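# Swing the refrigerator door wide open and leave it

## Task

Get the refrigerator door standing wide open, and have it stay open by itself once the robot lets go; the door must never be slammed either open or closed, and the robot must not topple or finish leaning.

## Robot and tools

ROBOT. A mobile base that can drive in any direction carries a column roughly 1.75 m high. A carriage slides along it over 1.0 m of travel (lift_m). The carriage holds two identical six-joint arms, left and right, each ending in a two-finger gripper. Arm bases sit about 0.57 m + lift_m above the floor, and the carriage hangs about 0.15 m lower. A hand can reach 0.78 m from its shoulder but only about 0.38 m below its arm base. The hand is about 0.16 m long and 0.1 m wide, or 0.14 m when open. Parked arm joints 1 to 6 are 0, 0.05, 0.05, 1.45, 0, 0. With both arms parked, the footprint is about 0.95 m wide and 0.7 m long. The wheels are strong (7 N m).

CAMERAS. carriage_camera is fixed on the carriage, about 1.29 m up at the start, facing forward and tilted about 20 degrees down. left_wrist_camera and right_wrist_camera look out past the fingertips. A calibration (pinhole+radial, 504x504 images) gives each camera's pose in the base frame. It carries small errors, larger for the wrist cameras at long reach.

FRAMES. Base frame: origin on the floor below the base centre, x forward, y left, z up. left_hand and right_hand report, in this frame, the point midway between the finger pads. quat_wxyz rotates base axes into hand axes. The hand z axis runs along the fingers, and the fingers open along hand y. A hand pointing straight up with joints 1, 5 and 6 at 0 reads (1, 0, 0, 0). Odometry frame: the base frame where the scene started. base_odometry counts wheel turns only, so slip looks like travel. Heading is left-positive, -3.142 to 3.142.

execute_actions. Argument actions is a list holding exactly one action, or none; an empty list just reports state and images. Optional cameras is a list of camera names, or "all"; if left out or null you get every camera, and [] gives none. An action may contain base, joints, or both, and their motions start together.
- base holds exactly one relative offset from the current base position, in metres or radians. translate_m is forward distance (positive forward), -2 to 2. strafe_m is sideways distance (positive left), -2 to 2. rotate_rad is an in-place turn (positive counter-clockwise/left), -6.3 to 6.3.
- joints is one dictionary naming the joints you want for both arms, and each value is an absolute target, not an offset. lift_m is 0 to 1 m. For each side X (left or right): X_joint1_rad, -2.617 to 3.054, turns the arm about vertical (0 forward, positive left). X_joint2_rad, the shoulder, is 0 to 3.141 (0 upper arm back and level, 1.57 upright, 3.14 forward and level). X_joint3_rad, the elbow, is 0 to 3.141 (0 folded, 3.14 straight). X_joint4_rad, wrist pitch, is -1.57 to 1.57 (positive lifts the fingertips). X_joint5_rad, wrist yaw, is -1.57 to 1.57 (positive swings the fingertips right, opposite to joint 1). X_joint6_rad, hand roll, is -2.094 to 2.094 (positive clockwise seen from the forearm). X_gripper_m is the pad gap, 0 to 0.093 m.
Joints or base left out may keep pushing toward earlier targets without this showing. Unknown keys or out-of-range values get the whole call rejected, with no motion. If a result reports a stop, later motion calls in the same reply are skipped.

wait: seconds from 0 to 10. Nothing new is commanded and the simulation continues; you get the same report as an empty action.

zoom_image: camera (one of the three names) and region [x0, y0, x1, y1] in pixels of that camera's latest full image, origin top-left, at most 504 by 504.

finished_scene: scene, an integer 1 to 2, ends the current scene for good. The door must already be open and staying open. The result tells you if it succeeded and gives the next task.

RESULTS. joint_positions lists current values. base_status and joint_status describe how each motion ended: done (for the base it means the wheels turned enough, even if they slipped), off_target (came to rest short of the target and may still be pushing), contact_stop or time_out (target dropped, holding where it stopped). joint command not followed, usually with a cause: line, means a self-collision check blocked an arm's targets; that arm's joints then read not_followed and may be retried on later actions. on_its_own covers whatever this call did not command; there, held at gives the target being held, not the actual position. motor_effort gives percent of maximum, with the peak in brackets. It is noisy and biased. A falling lift effort while lowering means a hand is resting on something. drive_wheels higher at rest than after free driving means the base is still pressing. ARM HIT reports a hard self-collision. MOTOR HOT appears from 75 C. OVER-TEMPERATURE FAULT reports a heat stop of one arm; its named keys show limit_stop_at_motor_heat, and you should resend them.

CAUTIONS. Arms and grippers have no contact stop; a blocked arm keeps pressing and snaps to target once free. Base stops come late, so the base may roll another 0.3 m after an arm touches. After a blocked drive, back off about 0.2 m (or undo the turn), twice if needed. Reversing under an edge that the column then hits can tip the robot. Tipping is most likely with a high carriage, outstretched arms, loads, or pulling, and only images reveal a lean. Move the door slowly so it is never slammed. Keep the two arms from hitting or pressing each other. If an arm is blocked, move it clear first, then the other arm in a later call. Stretched arms heat quickly, so avoid holding them out long. Hand readings drift at long reach. The robot keeps its last command while you think.

Each tool is called after "Call:" in YAML: its name, and indented under it one key for each argument.

## Session

Call:
execute_actions:
  actions: []

Scene clock: 0.00 s.
base_odometry: x=+0.000 y=+0.000 heading=+0.000 (m, m, rad; odometry frame)
base_status: not commanded
joint_positions: lift_m=+0.298 left_joint1_rad=-0.020 left_joint2_rad=+0.030 left_joint3_rad=+0.072 left_joint4_rad=+1.465 left_joint5_rad=+0.032 left_joint6_rad=+0.010 left_gripper_m=+0.094 right_joint1_rad=+0.009 right_joint2_rad=+0.032 right_joint3_rad=+0.058 right_joint4_rad=+1.460 right_joint5_rad=-0.018 right_joint6_rad=+0.026 right_gripper_m=+0.094
joint_status: not commanded
motor_effort: lift_m=+29 drive_wheels=+0 (%)
left_hand: x=+0.2737 y=+0.3062 z=+1.3121 quat_wxyz=(+0.999, +0.017, +0.032, -0.006) (m; base frame)
right_hand: x=+0.2801 y=-0.3088 z=+1.3083 quat_wxyz=(+0.999, -0.008, +0.043, +0.018) (m; base frame)
pictures: carriage_camera, left_wrist_camera, right_wrist_camera
Images, in order (width x height): carriage_camera 504x504, left_wrist_camera 504x504, right_wrist_camera 504x504.

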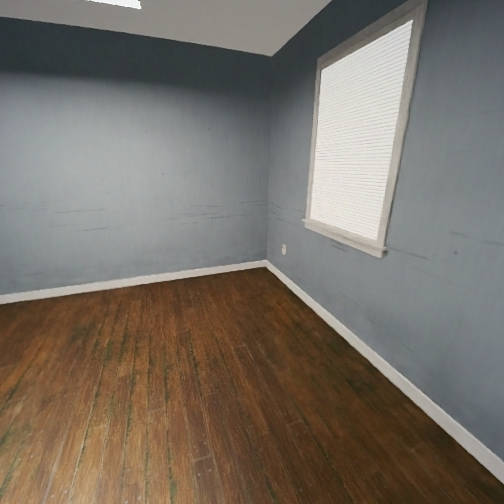

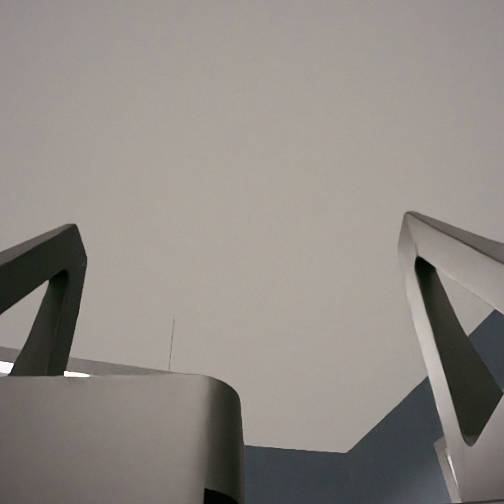

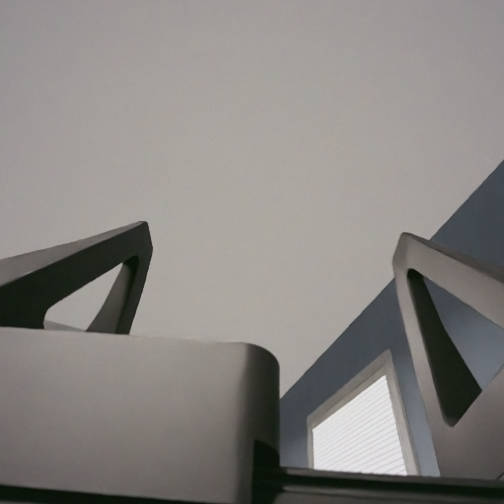

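Call:
execute_actions:
  actions:
    - {"base":{"rotate_rad":1.9}}
  cameras: ["carriage_camera"]

Scene clock: 4.33 s.
base_odometry: x=+0.000 y=+0.000 heading=+1.900 (m, m, rad; odometry frame)
base_status: done
joint_positions: lift_m=+0.298 left_joint1_rad=-0.020 left_joint2_rad=+0.030 left_joint3_rad=+0.072 left_joint4_rad=+1.465 left_joint5_rad=+0.032 left_joint6_rad=+0.010 left_gripper_m=+0.094 right_joint1_rad=+0.009 right_joint2_rad=+0.032 right_joint3_rad=+0.058 right_joint4_rad=+1.460 right_joint5_rad=-0.018 right_joint6_rad=+0.026 right_gripper_m=+0.094
joint_status: not commanded
motor_effort: lift_m=+29(28) drive_wheels=+4(10) (%)
left_hand: x=+0.2737 y=+0.3062 z=+1.3121 quat_wxyz=(+0.999, +0.017, +0.032, -0.006) (m; base frame)
right_hand: x=+0.2801 y=-0.3088 z=+1.3083 quat_wxyz=(+0.999, -0.008, +0.043, +0.018) (m; base frame)
pictures: carriage_camera
Images, in order (width x height): carriage_camera 504x504.

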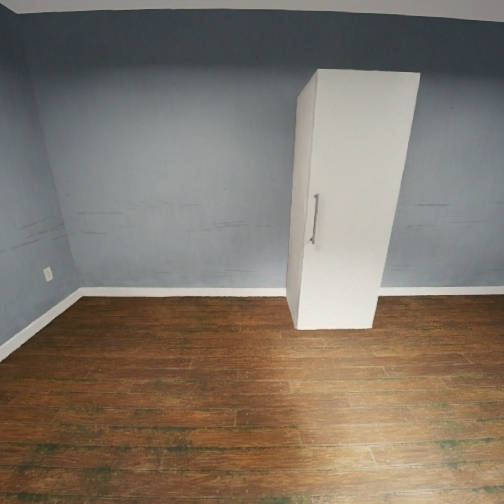

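Call:
execute_actions:
  actions:
    - {"base":{"strafe_m":-0.15},"joints":{"right_joint2_rad":1.2,"right_joint3_rad":1.0,"right_joint4_rad":0.2,"lift_m":0.1}}
  cameras: []

Call:
execute_actions:
  actions:
    - {"base":{"translate_m":0.9}}
  cameras: ["carriage_camera","right_wrist_camera"]

Scene clock: 8.60 s.
base_odometry: x=+0.142 y=+0.049 heading=+1.901 (m, m, rad; odometry frame)
base_status: done
joint_positions: lift_m=+0.100 left_joint1_rad=-0.020 left_joint2_rad=+0.030 left_joint3_rad=+0.072 left_joint4_rad=+1.465 left_joint5_rad=+0.032 left_joint6_rad=+0.010 left_gripper_m=+0.094 right_joint1_rad=+0.009 right_joint2_rad=+1.194 right_joint3_rad=+0.978 right_joint4_rad=+0.195 right_joint5_rad=-0.018 right_joint6_rad=+0.026 right_gripper_m=+0.094
joint_status: all done
motor_effort: lift_m=+24(25) drive_wheels=-6(10) (%)
left_hand: x=+0.2737 y=+0.3062 z=+1.1145 quat_wxyz=(+0.999, +0.017, +0.032, -0.006) (m; base frame)
right_hand: x=+0.6802 y=-0.3054 z=+1.0379 quat_wxyz=(+0.700, +0.000, +0.714, +0.019) (m; base frame)
pictures: none
No camera images: the call's "cameras" was empty. Leave "cameras" out to get every camera's image.

Scene clock: 12.67 s.
base_odometry: x=-0.149 y=+0.900 heading=+1.900 (m, m, rad; odometry frame)
base_status: done
joint_positions: lift_m=+0.100 left_joint1_rad=-0.020 left_joint2_rad=+0.030 left_joint3_rad=+0.072 left_joint4_rad=+1.465 left_joint5_rad=+0.032 left_joint6_rad=+0.010 left_gripper_m=+0.094 right_joint1_rad=+0.009 right_joint2_rad=+1.194 right_joint3_rad=+0.978 right_joint4_rad=+0.195 right_joint5_rad=-0.018 right_joint6_rad=+0.026 right_gripper_m=+0.094
joint_status: not commanded
motor_effort: lift_m=+24(24) drive_wheels=-5(12) (%)
left_hand: x=+0.2736 y=+0.3062 z=+1.1145 quat_wxyz=(+0.999, +0.017, +0.032, -0.006) (m; base frame)
right_hand: x=+0.6802 y=-0.3053 z=+1.0379 quat_wxyz=(+0.700, +0.000, +0.714, +0.019) (m; base frame)
pictures: carriage_camera, right_wrist_camera
camera_calibration (this result's frames):
carriage_camera: T_world_to_cam=[[-0.0112502, -0.999928, -0.00421613, 0.00842804], [-0.340039, 0.00779083, -0.940379, 1.09028], [0.940344, -0.00914583, -0.340102, 0.190148], [0, 0, 0, 1]] pos_world=[0.192027, 0.00167232, 1.08998]
right_wrist_camera: T_world_to_cam=[[0.0823068, -0.996284, -0.025381, -0.325231], [-0.616629, -0.0309017, -0.786647, 1.22328], [0.782939, 0.0803971, -0.616881, 0.251077], [0, 0, 0, 1]] pos_world=[0.584501, -0.306407, 1.10892]
Images, in order (width x height): carriage_camera 504x504, right_wrist_camera 504x504.

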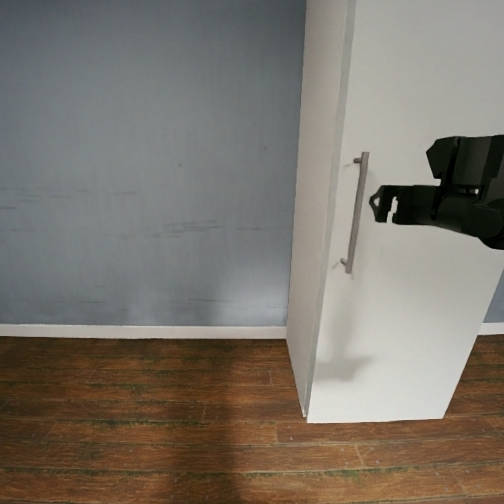

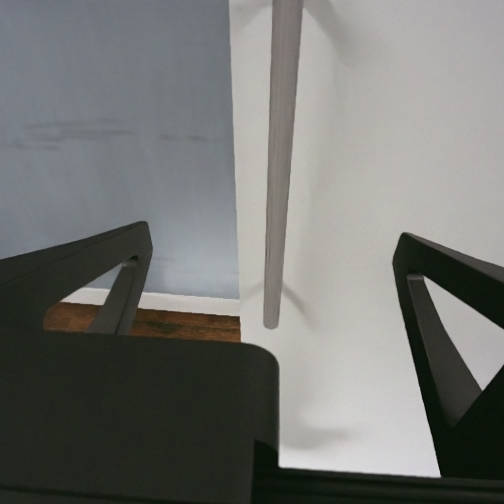

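Call:
execute_actions:
  actions:
    - {"base":{"translate_m":0.18},"joints":{"lift_m":0.03}}
  cameras: ["carriage_camera","right_wrist_camera"]

Call:
execute_actions:
  actions:
    - {"joints":{"right_gripper_m":0.0}}
  cameras: ["right_wrist_camera"]

Call:
execute_actions:
  actions:
    - {"base":{"translate_m":-0.15},"joints":{"right_joint1_rad":-0.03}}
  cameras: ["carriage_camera","right_wrist_camera"]

Scene clock: 16.10 s.
base_odometry: x=-0.207 y=+1.071 heading=+1.899 (m, m, rad; odometry frame)
base_status: done
joint_positions: lift_m=+0.030 left_joint1_rad=-0.020 left_joint2_rad=+0.030 left_joint3_rad=+0.072 left_joint4_rad=+1.465 left_joint5_rad=+0.032 left_joint6_rad=+0.010 left_gripper_m=+0.094 right_joint1_rad=+0.009 right_joint2_rad=+1.194 right_joint3_rad=+0.989 right_joint4_rad=+0.193 right_joint5_rad=-0.018 right_joint6_rad=+0.026 right_gripper_m=+0.094
joint_status: all done
motor_effort: lift_m=+24(24) drive_wheels=-5(11) (%)
left_hand: x=+0.2736 y=+0.3062 z=+1.0444 quat_wxyz=(+0.999, +0.017, +0.032, -0.006) (m; base frame)
right_hand: x=+0.6802 y=-0.3054 z=+0.9726 quat_wxyz=(+0.703, +0.000, +0.711, +0.019) (m; base frame)
pictures: carriage_camera, right_wrist_camera
camera_calibration (this result's frames):
carriage_camera: T_world_to_cam=[[-0.0112502, -0.999928, -0.00421613, 0.00813261], [-0.340039, 0.00779083, -0.940379, 1.02439], [0.940344, -0.00914583, -0.340102, 0.166317], [0, 0, 0, 1]] pos_world=[0.192027, 0.00167232, 1.01991]
right_wrist_camera: T_world_to_cam=[[0.0821371, -0.996314, -0.0247564, -0.327452], [-0.610018, -0.030616, -0.791796, 1.17247], [0.788119, 0.0801377, -0.610284, 0.20081], [0, 0, 0, 1]] pos_world=[0.583861, -0.306441, 1.0428]
Images, in order (width x height): carriage_camera 504x504, right_wrist_camera 504x504.

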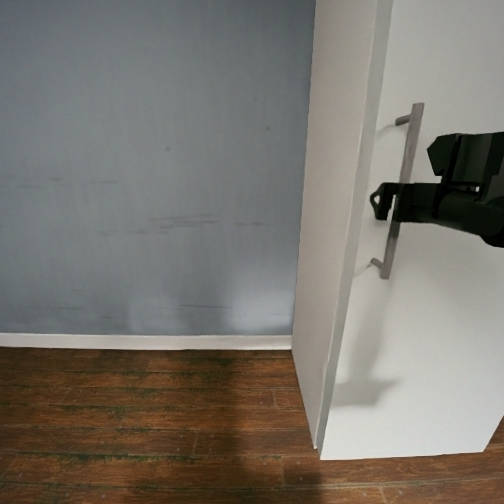

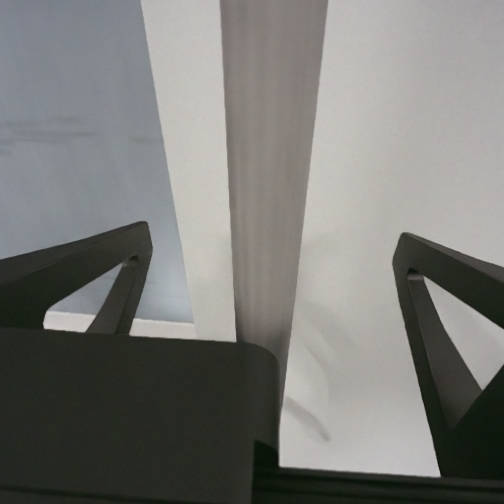

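Scene clock: 16.83 s.
base_odometry: x=-0.207 y=+1.071 heading=+1.899 (m, m, rad; odometry frame)
base_status: not commanded
joint_positions: lift_m=+0.030 left_joint1_rad=-0.020 left_joint2_rad=+0.030 left_joint3_rad=+0.072 left_joint4_rad=+1.465 left_joint5_rad=+0.032 left_joint6_rad=+0.010 left_gripper_m=+0.094 right_joint1_rad=+0.010 right_joint2_rad=+1.194 right_joint3_rad=+0.989 right_joint4_rad=+0.193 right_joint5_rad=-0.026 right_joint6_rad=+0.016 right_gripper_m=+0.017
joint_status: right_gripper_m off_target (ended at +0.017, target +0.000)
motor_effort: lift_m=+24(25) drive_wheels=-4(5) (%)
left_hand: x=+0.2736 y=+0.3062 z=+1.0444 quat_wxyz=(+0.999, +0.017, +0.032, -0.006) (m; base frame)
right_hand: x=+0.6801 y=-0.3036 z=+0.9726 quat_wxyz=(+0.703, -0.007, +0.711, +0.018) (m; base frame)
pictures: right_wrist_camera
camera_calibration (this result's frames):
right_wrist_camera: T_world_to_cam=[[0.0910005, -0.995744, -0.0145632, -0.341431], [-0.609434, -0.0441183, -0.791608, 1.16782], [0.787597, 0.0809121, -0.610855, 0.201851], [0, 0, 0, 1]] pos_world=[0.5838, -0.304789, 1.04278]
Images, in order (width x height): right_wrist_camera 504x504.

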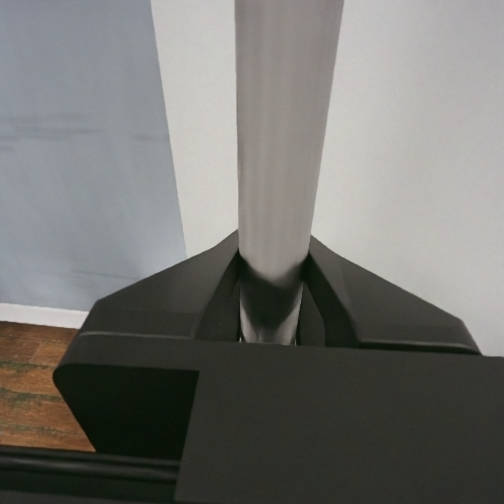

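Scene clock: 18.67 s.
base_odometry: x=-0.158 y=+0.929 heading=+1.899 (m, m, rad; odometry frame)
base_status: done
joint_positions: lift_m=+0.030 left_joint1_rad=-0.020 left_joint2_rad=+0.030 left_joint3_rad=+0.072 left_joint4_rad=+1.465 left_joint5_rad=+0.032 left_joint6_rad=+0.010 left_gripper_m=+0.094 right_joint1_rad=-0.056 right_joint2_rad=+1.223 right_joint3_rad=+1.008 right_joint4_rad=+0.204 right_joint5_rad=+0.061 right_joint6_rad=+0.015 right_gripper_m=+0.017
joint_status: right_joint1_rad off_target (ended at -0.056, target -0.030)
motor_effort: lift_m=+24(24) drive_wheels=+3(41) (%)
left_hand: x=+0.2737 y=+0.3062 z=+1.0444 quat_wxyz=(+0.999, +0.017, +0.032, -0.006) (m; base frame)
right_hand: x=+0.6861 y=-0.3465 z=+0.9727 quat_wxyz=(+0.702, +0.047, +0.710, -0.036) (m; base frame)
pictures: carriage_camera, right_wrist_camera
camera_calibration (this result's frames):
carriage_camera: T_world_to_cam=[[-0.0112502, -0.999928, -0.00421613, 0.00813261], [-0.340039, 0.00779083, -0.940379, 1.02439], [0.940344, -0.00914583, -0.340102, 0.166317], [0, 0, 0, 1]] pos_world=[0.192027, 0.00167232, 1.01991]
right_wrist_camera: T_world_to_cam=[[-0.0610075, -0.99806, -0.0124277, -0.283328], [-0.608961, 0.0470828, -0.791802, 1.2011], [0.790851, -0.0407379, -0.610652, 0.156097], [0, 0, 0, 1]] pos_world=[0.590686, -0.33297, 1.04283]
Images, in order (width x height): carriage_camera 504x504, right_wrist_camera 504x504.

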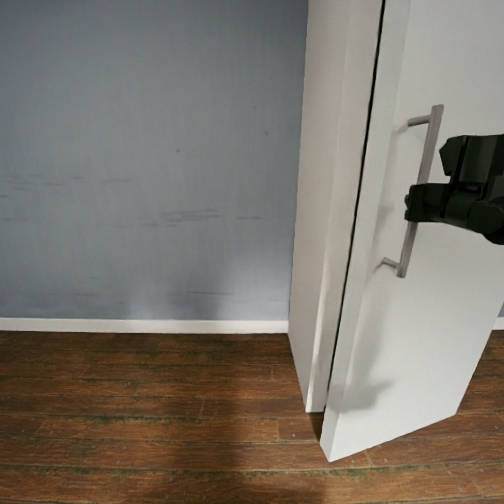

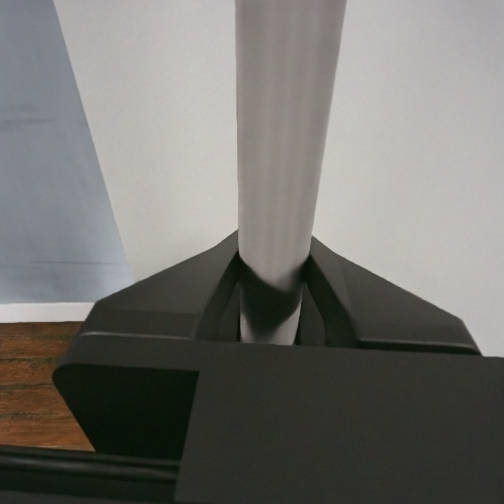

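Call:
execute_actions:
  actions:
    - {"base":{"translate_m":-0.13},"joints":{"right_joint1_rad":-0.4,"right_joint5_rad":-0.2}}
  cameras: []

Call:
execute_actions:
  actions:
    - {"base":{"strafe_m":-0.2},"joints":{"right_joint1_rad":-0.1,"right_joint5_rad":-0.6}}
  cameras: ["carriage_camera"]

Call:
execute_actions:
  actions:
    - {"base":{"translate_m":-0.08},"joints":{"right_joint1_rad":-0.45,"right_joint5_rad":-0.8}}
  cameras: ["carriage_camera","right_wrist_camera"]

Scene clock: 22.63 s.
base_odometry: x=-0.116 y=+0.806 heading=+1.899 (m, m, rad; odometry frame)
base_status: done
joint_positions: lift_m=+0.030 left_joint1_rad=-0.020 left_joint2_rad=+0.030 left_joint3_rad=+0.072 left_joint4_rad=+1.464 left_joint5_rad=+0.032 left_joint6_rad=+0.010 left_gripper_m=+0.094 right_joint1_rad=-0.412 right_joint2_rad=+1.209 right_joint3_rad=+1.008 right_joint4_rad=+0.182 right_joint5_rad=-0.163 right_joint6_rad=+0.009 right_gripper_m=+0.016
joint_status: right_joint5_rad off_target (ended at -0.163, target -0.200); the others done
motor_effort: lift_m=+24(25) drive_wheels=+0(11) (%)
left_hand: x=+0.2738 y=+0.3062 z=+1.0444 quat_wxyz=(+0.999, +0.017, +0.032, -0.006) (m; base frame)
right_hand: x=+0.6576 y=-0.4555 z=+0.9728 quat_wxyz=(+0.695, +0.093, +0.708, -0.083) (m; base frame)
pictures: none
No camera images: the call's "cameras" was empty. Leave "cameras" out to get every camera's image.

Scene clock: 24.70 s.
base_odometry: x=+0.073 y=+0.870 heading=+1.899 (m, m, rad; odometry frame)
base_status: done
joint_positions: lift_m=+0.030 left_joint1_rad=-0.020 left_joint2_rad=+0.030 left_joint3_rad=+0.072 left_joint4_rad=+1.464 left_joint5_rad=+0.032 left_joint6_rad=+0.010 left_gripper_m=+0.094 right_joint1_rad=-0.081 right_joint2_rad=+1.209 right_joint3_rad=+1.004 right_joint4_rad=+0.178 right_joint5_rad=-0.694 right_joint6_rad=-0.009 right_gripper_m=+0.016
joint_status: right_joint5_rad off_target (ended at -0.694, target -0.600); the others done
motor_effort: lift_m=+24(24) drive_wheels=+0(9) (%)
left_hand: x=+0.2738 y=+0.3062 z=+1.0444 quat_wxyz=(+0.999, +0.017, +0.032, -0.006) (m; base frame)
right_hand: x=+0.6517 y=-0.2337 z=+0.9716 quat_wxyz=(+0.667, -0.213, +0.682, +0.214) (m; base frame)
pictures: carriage_camera
camera_calibration (this result's frames):
carriage_camera: T_world_to_cam=[[-0.0112502, -0.999928, -0.00421613, 0.00813261], [-0.340039, 0.00779083, -0.940379, 1.02439], [0.940344, -0.00914583, -0.340102, 0.166317], [0, 0, 0, 1]] pos_world=[0.192027, 0.00167232, 1.01991]
Images, in order (width x height): carriage_camera 504x504.

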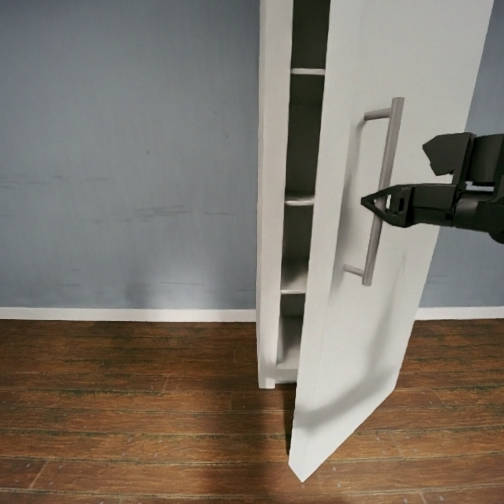

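Scene clock: 26.20 s.
base_odometry: x=+0.099 y=+0.795 heading=+1.899 (m, m, rad; odometry frame)
base_status: done
joint_positions: lift_m=+0.030 left_joint1_rad=-0.020 left_joint2_rad=+0.030 left_joint3_rad=+0.072 left_joint4_rad=+1.465 left_joint5_rad=+0.032 left_joint6_rad=+0.010 left_gripper_m=+0.094 right_joint1_rad=-0.434 right_joint2_rad=+1.200 right_joint3_rad=+0.996 right_joint4_rad=+0.175 right_joint5_rad=-0.852 right_joint6_rad=-0.014 right_gripper_m=+0.016
joint_status: right_joint5_rad off_target (ended at -0.853, target -0.800); the others done
motor_effort: lift_m=+25(25) drive_wheels=-2(9) (%)
left_hand: x=+0.2737 y=+0.3062 z=+1.0444 quat_wxyz=(+0.999, +0.017, +0.032, -0.006) (m; base frame)
right_hand: x=+0.6436 y=-0.3476 z=+0.9711 quat_wxyz=(+0.685, -0.146, +0.699, +0.148) (m; base frame)
pictures: carriage_camera, right_wrist_camera
camera_calibration (this result's frames):
carriage_camera: T_world_to_cam=[[-0.0112502, -0.999928, -0.00421613, 0.00813261], [-0.340039, 0.00779083, -0.940379, 1.02438], [0.940344, -0.00914583, -0.340102, 0.166317], [0, 0, 0, 1]] pos_world=[0.192027, 0.00167232, 1.01991]
right_wrist_camera: T_world_to_cam=[[0.456448, -0.88973, -0.00595743, -0.588705], [-0.550864, -0.277332, -0.78717, 1.01937], [0.698716, 0.362583, -0.616708, 0.394021], [0, 0, 0, 1]] pos_world=[0.554937, -0.383951, 1.0419]
Images, in order (width x height): carriage_camera 504x504, right_wrist_camera 504x504.

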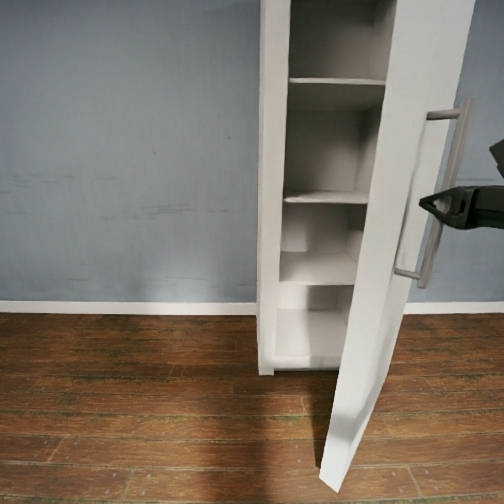

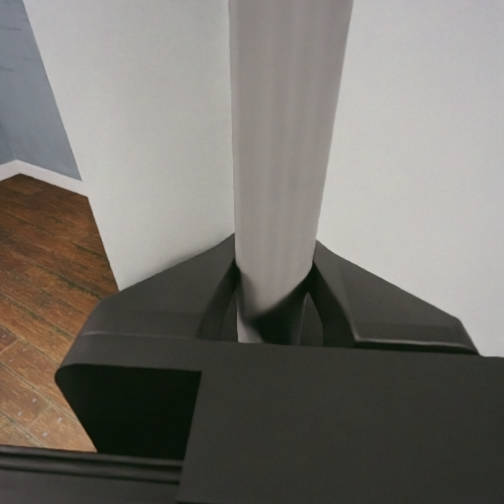

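Call:
execute_actions:
  actions:
    - {"base":{"strafe_m":-0.27},"joints":{"right_joint5_rad":-1.5}}
  cameras: ["carriage_camera"]

Call:
execute_actions:
  actions:
    - {"base":{"strafe_m":-0.35},"joints":{"right_joint1_rad":-0.3}}
  cameras: ["carriage_camera"]

Call:
execute_actions:
  actions:
    - {"joints":{"right_gripper_m":0.093}}
  cameras: []

Call:
execute_actions:
  actions:
    - {"joints":{"right_joint1_rad":-0.65}}

Scene clock: 31.53 s.
base_odometry: x=+0.355 y=+0.881 heading=+1.898 (m, m, rad; odometry frame)
base_status: done
joint_positions: lift_m=+0.030 left_joint1_rad=-0.020 left_joint2_rad=+0.030 left_joint3_rad=+0.072 left_joint4_rad=+1.465 left_joint5_rad=+0.032 left_joint6_rad=+0.010 left_gripper_m=+0.094 right_joint1_rad=-0.424 right_joint2_rad=+1.160 right_joint3_rad=+0.962 right_joint4_rad=+0.157 right_joint5_rad=-1.561 right_joint6_rad=-0.035 right_gripper_m=+0.015
joint_status: right_joint5_rad off_target (ended at -1.561, target -1.500)
motor_effort: lift_m=+25(25) drive_wheels=+2(6) (%)
left_hand: x=+0.2737 y=+0.3062 z=+1.0444 quat_wxyz=(+0.999, +0.017, +0.032, -0.006) (m; base frame)
right_hand: x=+0.5510 y=-0.2549 z=+0.9703 quat_wxyz=(+0.594, -0.379, +0.597, +0.383) (m; base frame)
pictures: carriage_camera
camera_calibration (this result's frames):
carriage_camera: T_world_to_cam=[[-0.0112502, -0.999928, -0.00421613, 0.00813261], [-0.340039, 0.00779083, -0.940379, 1.02438], [0.940344, -0.00914583, -0.340102, 0.166317], [0, 0, 0, 1]] pos_world=[0.192027, 0.00167232, 1.01991]
Images, in order (width x height): carriage_camera 504x504.

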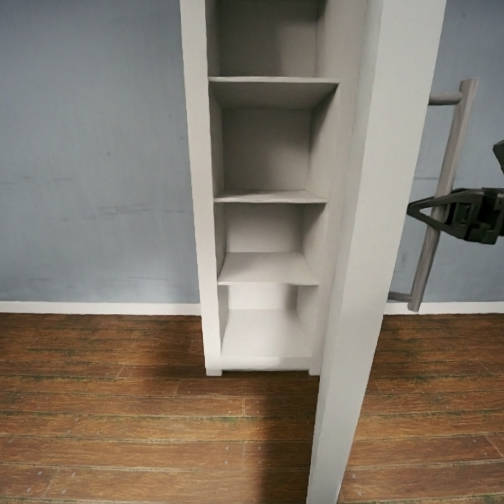

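Scene clock: 34.20 s.
base_odometry: x=+0.686 y=+0.994 heading=+1.898 (m, m, rad; odometry frame)
base_status: done
joint_positions: lift_m=+0.030 left_joint1_rad=-0.020 left_joint2_rad=+0.030 left_joint3_rad=+0.072 left_joint4_rad=+1.464 left_joint5_rad=+0.033 left_joint6_rad=+0.010 left_gripper_m=+0.094 right_joint1_rad=-0.301 right_joint2_rad=+1.191 right_joint3_rad=+0.985 right_joint4_rad=+0.196 right_joint5_rad=-1.505 right_joint6_rad=+0.019 right_gripper_m=+0.000
joint_status: all done
on_its_own: right_joint5_rad moved +0.056 to your old target -1.500; right_gripper_m moved -0.015 to your old target +0.000
motor_effort: lift_m=+24(24) drive_wheels=-1(21) (%)
left_hand: x=+0.2739 y=+0.3060 z=+1.0444 quat_wxyz=(+0.999, +0.017, +0.032, -0.006) (m; base frame)
right_hand: x=+0.5582 y=-0.2251 z=+0.9737 quat_wxyz=(+0.576, -0.392, +0.589, +0.409) (m; base frame)
pictures: carriage_camera
camera_calibration (this result's frames):
carriage_camera: T_world_to_cam=[[-0.0112502, -0.999928, -0.00421613, 0.00813261], [-0.340039, 0.00779083, -0.940379, 1.02438], [0.940344, -0.00914583, -0.340102, 0.166317], [0, 0, 0, 1]] pos_world=[0.192027, 0.00167232, 1.01991]
Images, in order (width x height): carriage_camera 504x504.

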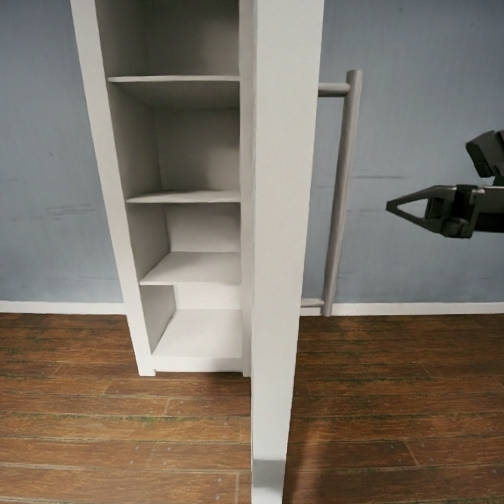

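Scene clock: 34.93 s.
base_odometry: x=+0.686 y=+0.994 heading=+1.898 (m, m, rad; odometry frame)
base_status: not commanded
joint_positions: lift_m=+0.030 left_joint1_rad=-0.020 left_joint2_rad=+0.030 left_joint3_rad=+0.072 left_joint4_rad=+1.464 left_joint5_rad=+0.033 left_joint6_rad=+0.010 left_gripper_m=+0.094 right_joint1_rad=-0.301 right_joint2_rad=+1.191 right_joint3_rad=+0.985 right_joint4_rad=+0.196 right_joint5_rad=-1.505 right_joint6_rad=+0.020 right_gripper_m=+0.093
joint_status: all done
motor_effort: lift_m=+24(24) drive_wheels=-1(1) (%)
left_hand: x=+0.2739 y=+0.3060 z=+1.0444 quat_wxyz=(+0.999, +0.017, +0.032, -0.006) (m; base frame)
right_hand: x=+0.5583 y=-0.2252 z=+0.9737 quat_wxyz=(+0.576, -0.392, +0.589, +0.409) (m; base frame)
pictures: none
No camera images: the call's "cameras" was empty. Leave "cameras" out to get every camera's image.

Scene clock: 35.90 s.
base_odometry: x=+0.686 y=+0.994 heading=+1.898 (m, m, rad; odometry frame)
base_status: not commanded
joint_positions: lift_m=+0.030 left_joint1_rad=-0.020 left_joint2_rad=+0.030 left_joint3_rad=+0.072 left_joint4_rad=+1.464 left_joint5_rad=+0.033 left_joint6_rad=+0.010 left_gripper_m=+0.094 right_joint1_rad=-0.643 right_joint2_rad=+1.191 right_joint3_rad=+0.985 right_joint4_rad=+0.196 right_joint5_rad=-1.503 right_joint6_rad=+0.020 right_gripper_m=+0.093
joint_status: all done
motor_effort: lift_m=+24(24) drive_wheels=-1(1) (%)
left_hand: x=+0.2739 y=+0.3060 z=+1.0444 quat_wxyz=(+0.999, +0.017, +0.032, -0.006) (m; base frame)
right_hand: x=+0.5703 y=-0.3305 z=+0.9737 quat_wxyz=(+0.638, -0.285, +0.647, +0.305) (m; base frame)
pictures: carriage_camera, left_wrist_camera, right_wrist_camera
camera_calibration (this result's frames):
carriage_camera: T_world_to_cam=[[-0.0112502, -0.999928, -0.00421613, 0.00813261], [-0.340039, 0.00779083, -0.940379, 1.02438], [0.940344, -0.00914583, -0.340102, 0.166317], [0, 0, 0, 1]] pos_world=[0.192027, 0.00167232, 1.01991]
left_wrist_camera: T_world_to_cam=[[0.00175101, -0.997272, -0.0737915, 0.376221], [0.76032, 0.0492588, -0.647678, 0.457879], [0.649546, -0.0549711, 0.758333, -0.832053], [0, 0, 0, 1]] pos_world=[0.191663, 0.306901, 0.955293]
right_wrist_camera: T_world_to_cam=[[0.793342, -0.608105, -0.0285981, -0.617032], [-0.384171, -0.463648, -0.7984, 0.840058], [0.472251, 0.644391, -0.601448, 0.648086], [0, 0, 0, 1]] pos_world=[0.506184, -0.40335, 1.04285]
Images, in order (width x height): carriage_camera 504x504, left_wrist_camera 504x504, right_wrist_camera 504x504.

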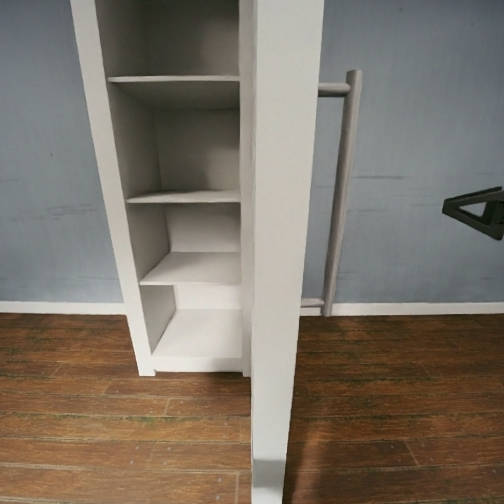

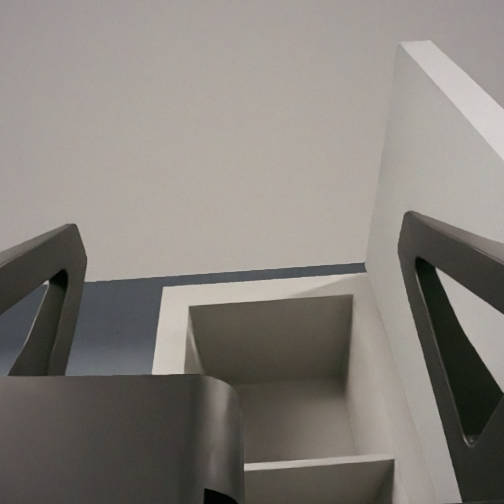

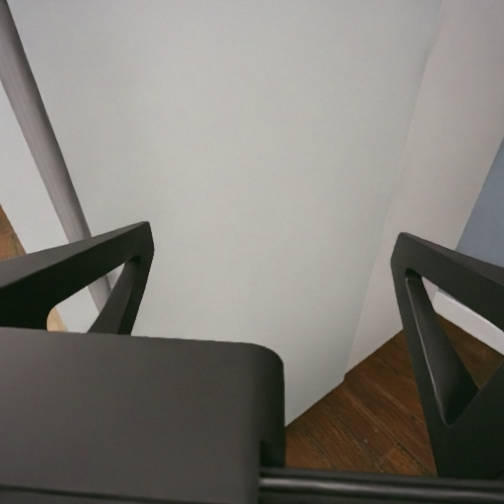

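Call:
finished_scene:
  scene: 1

The scene is finished: the task was done.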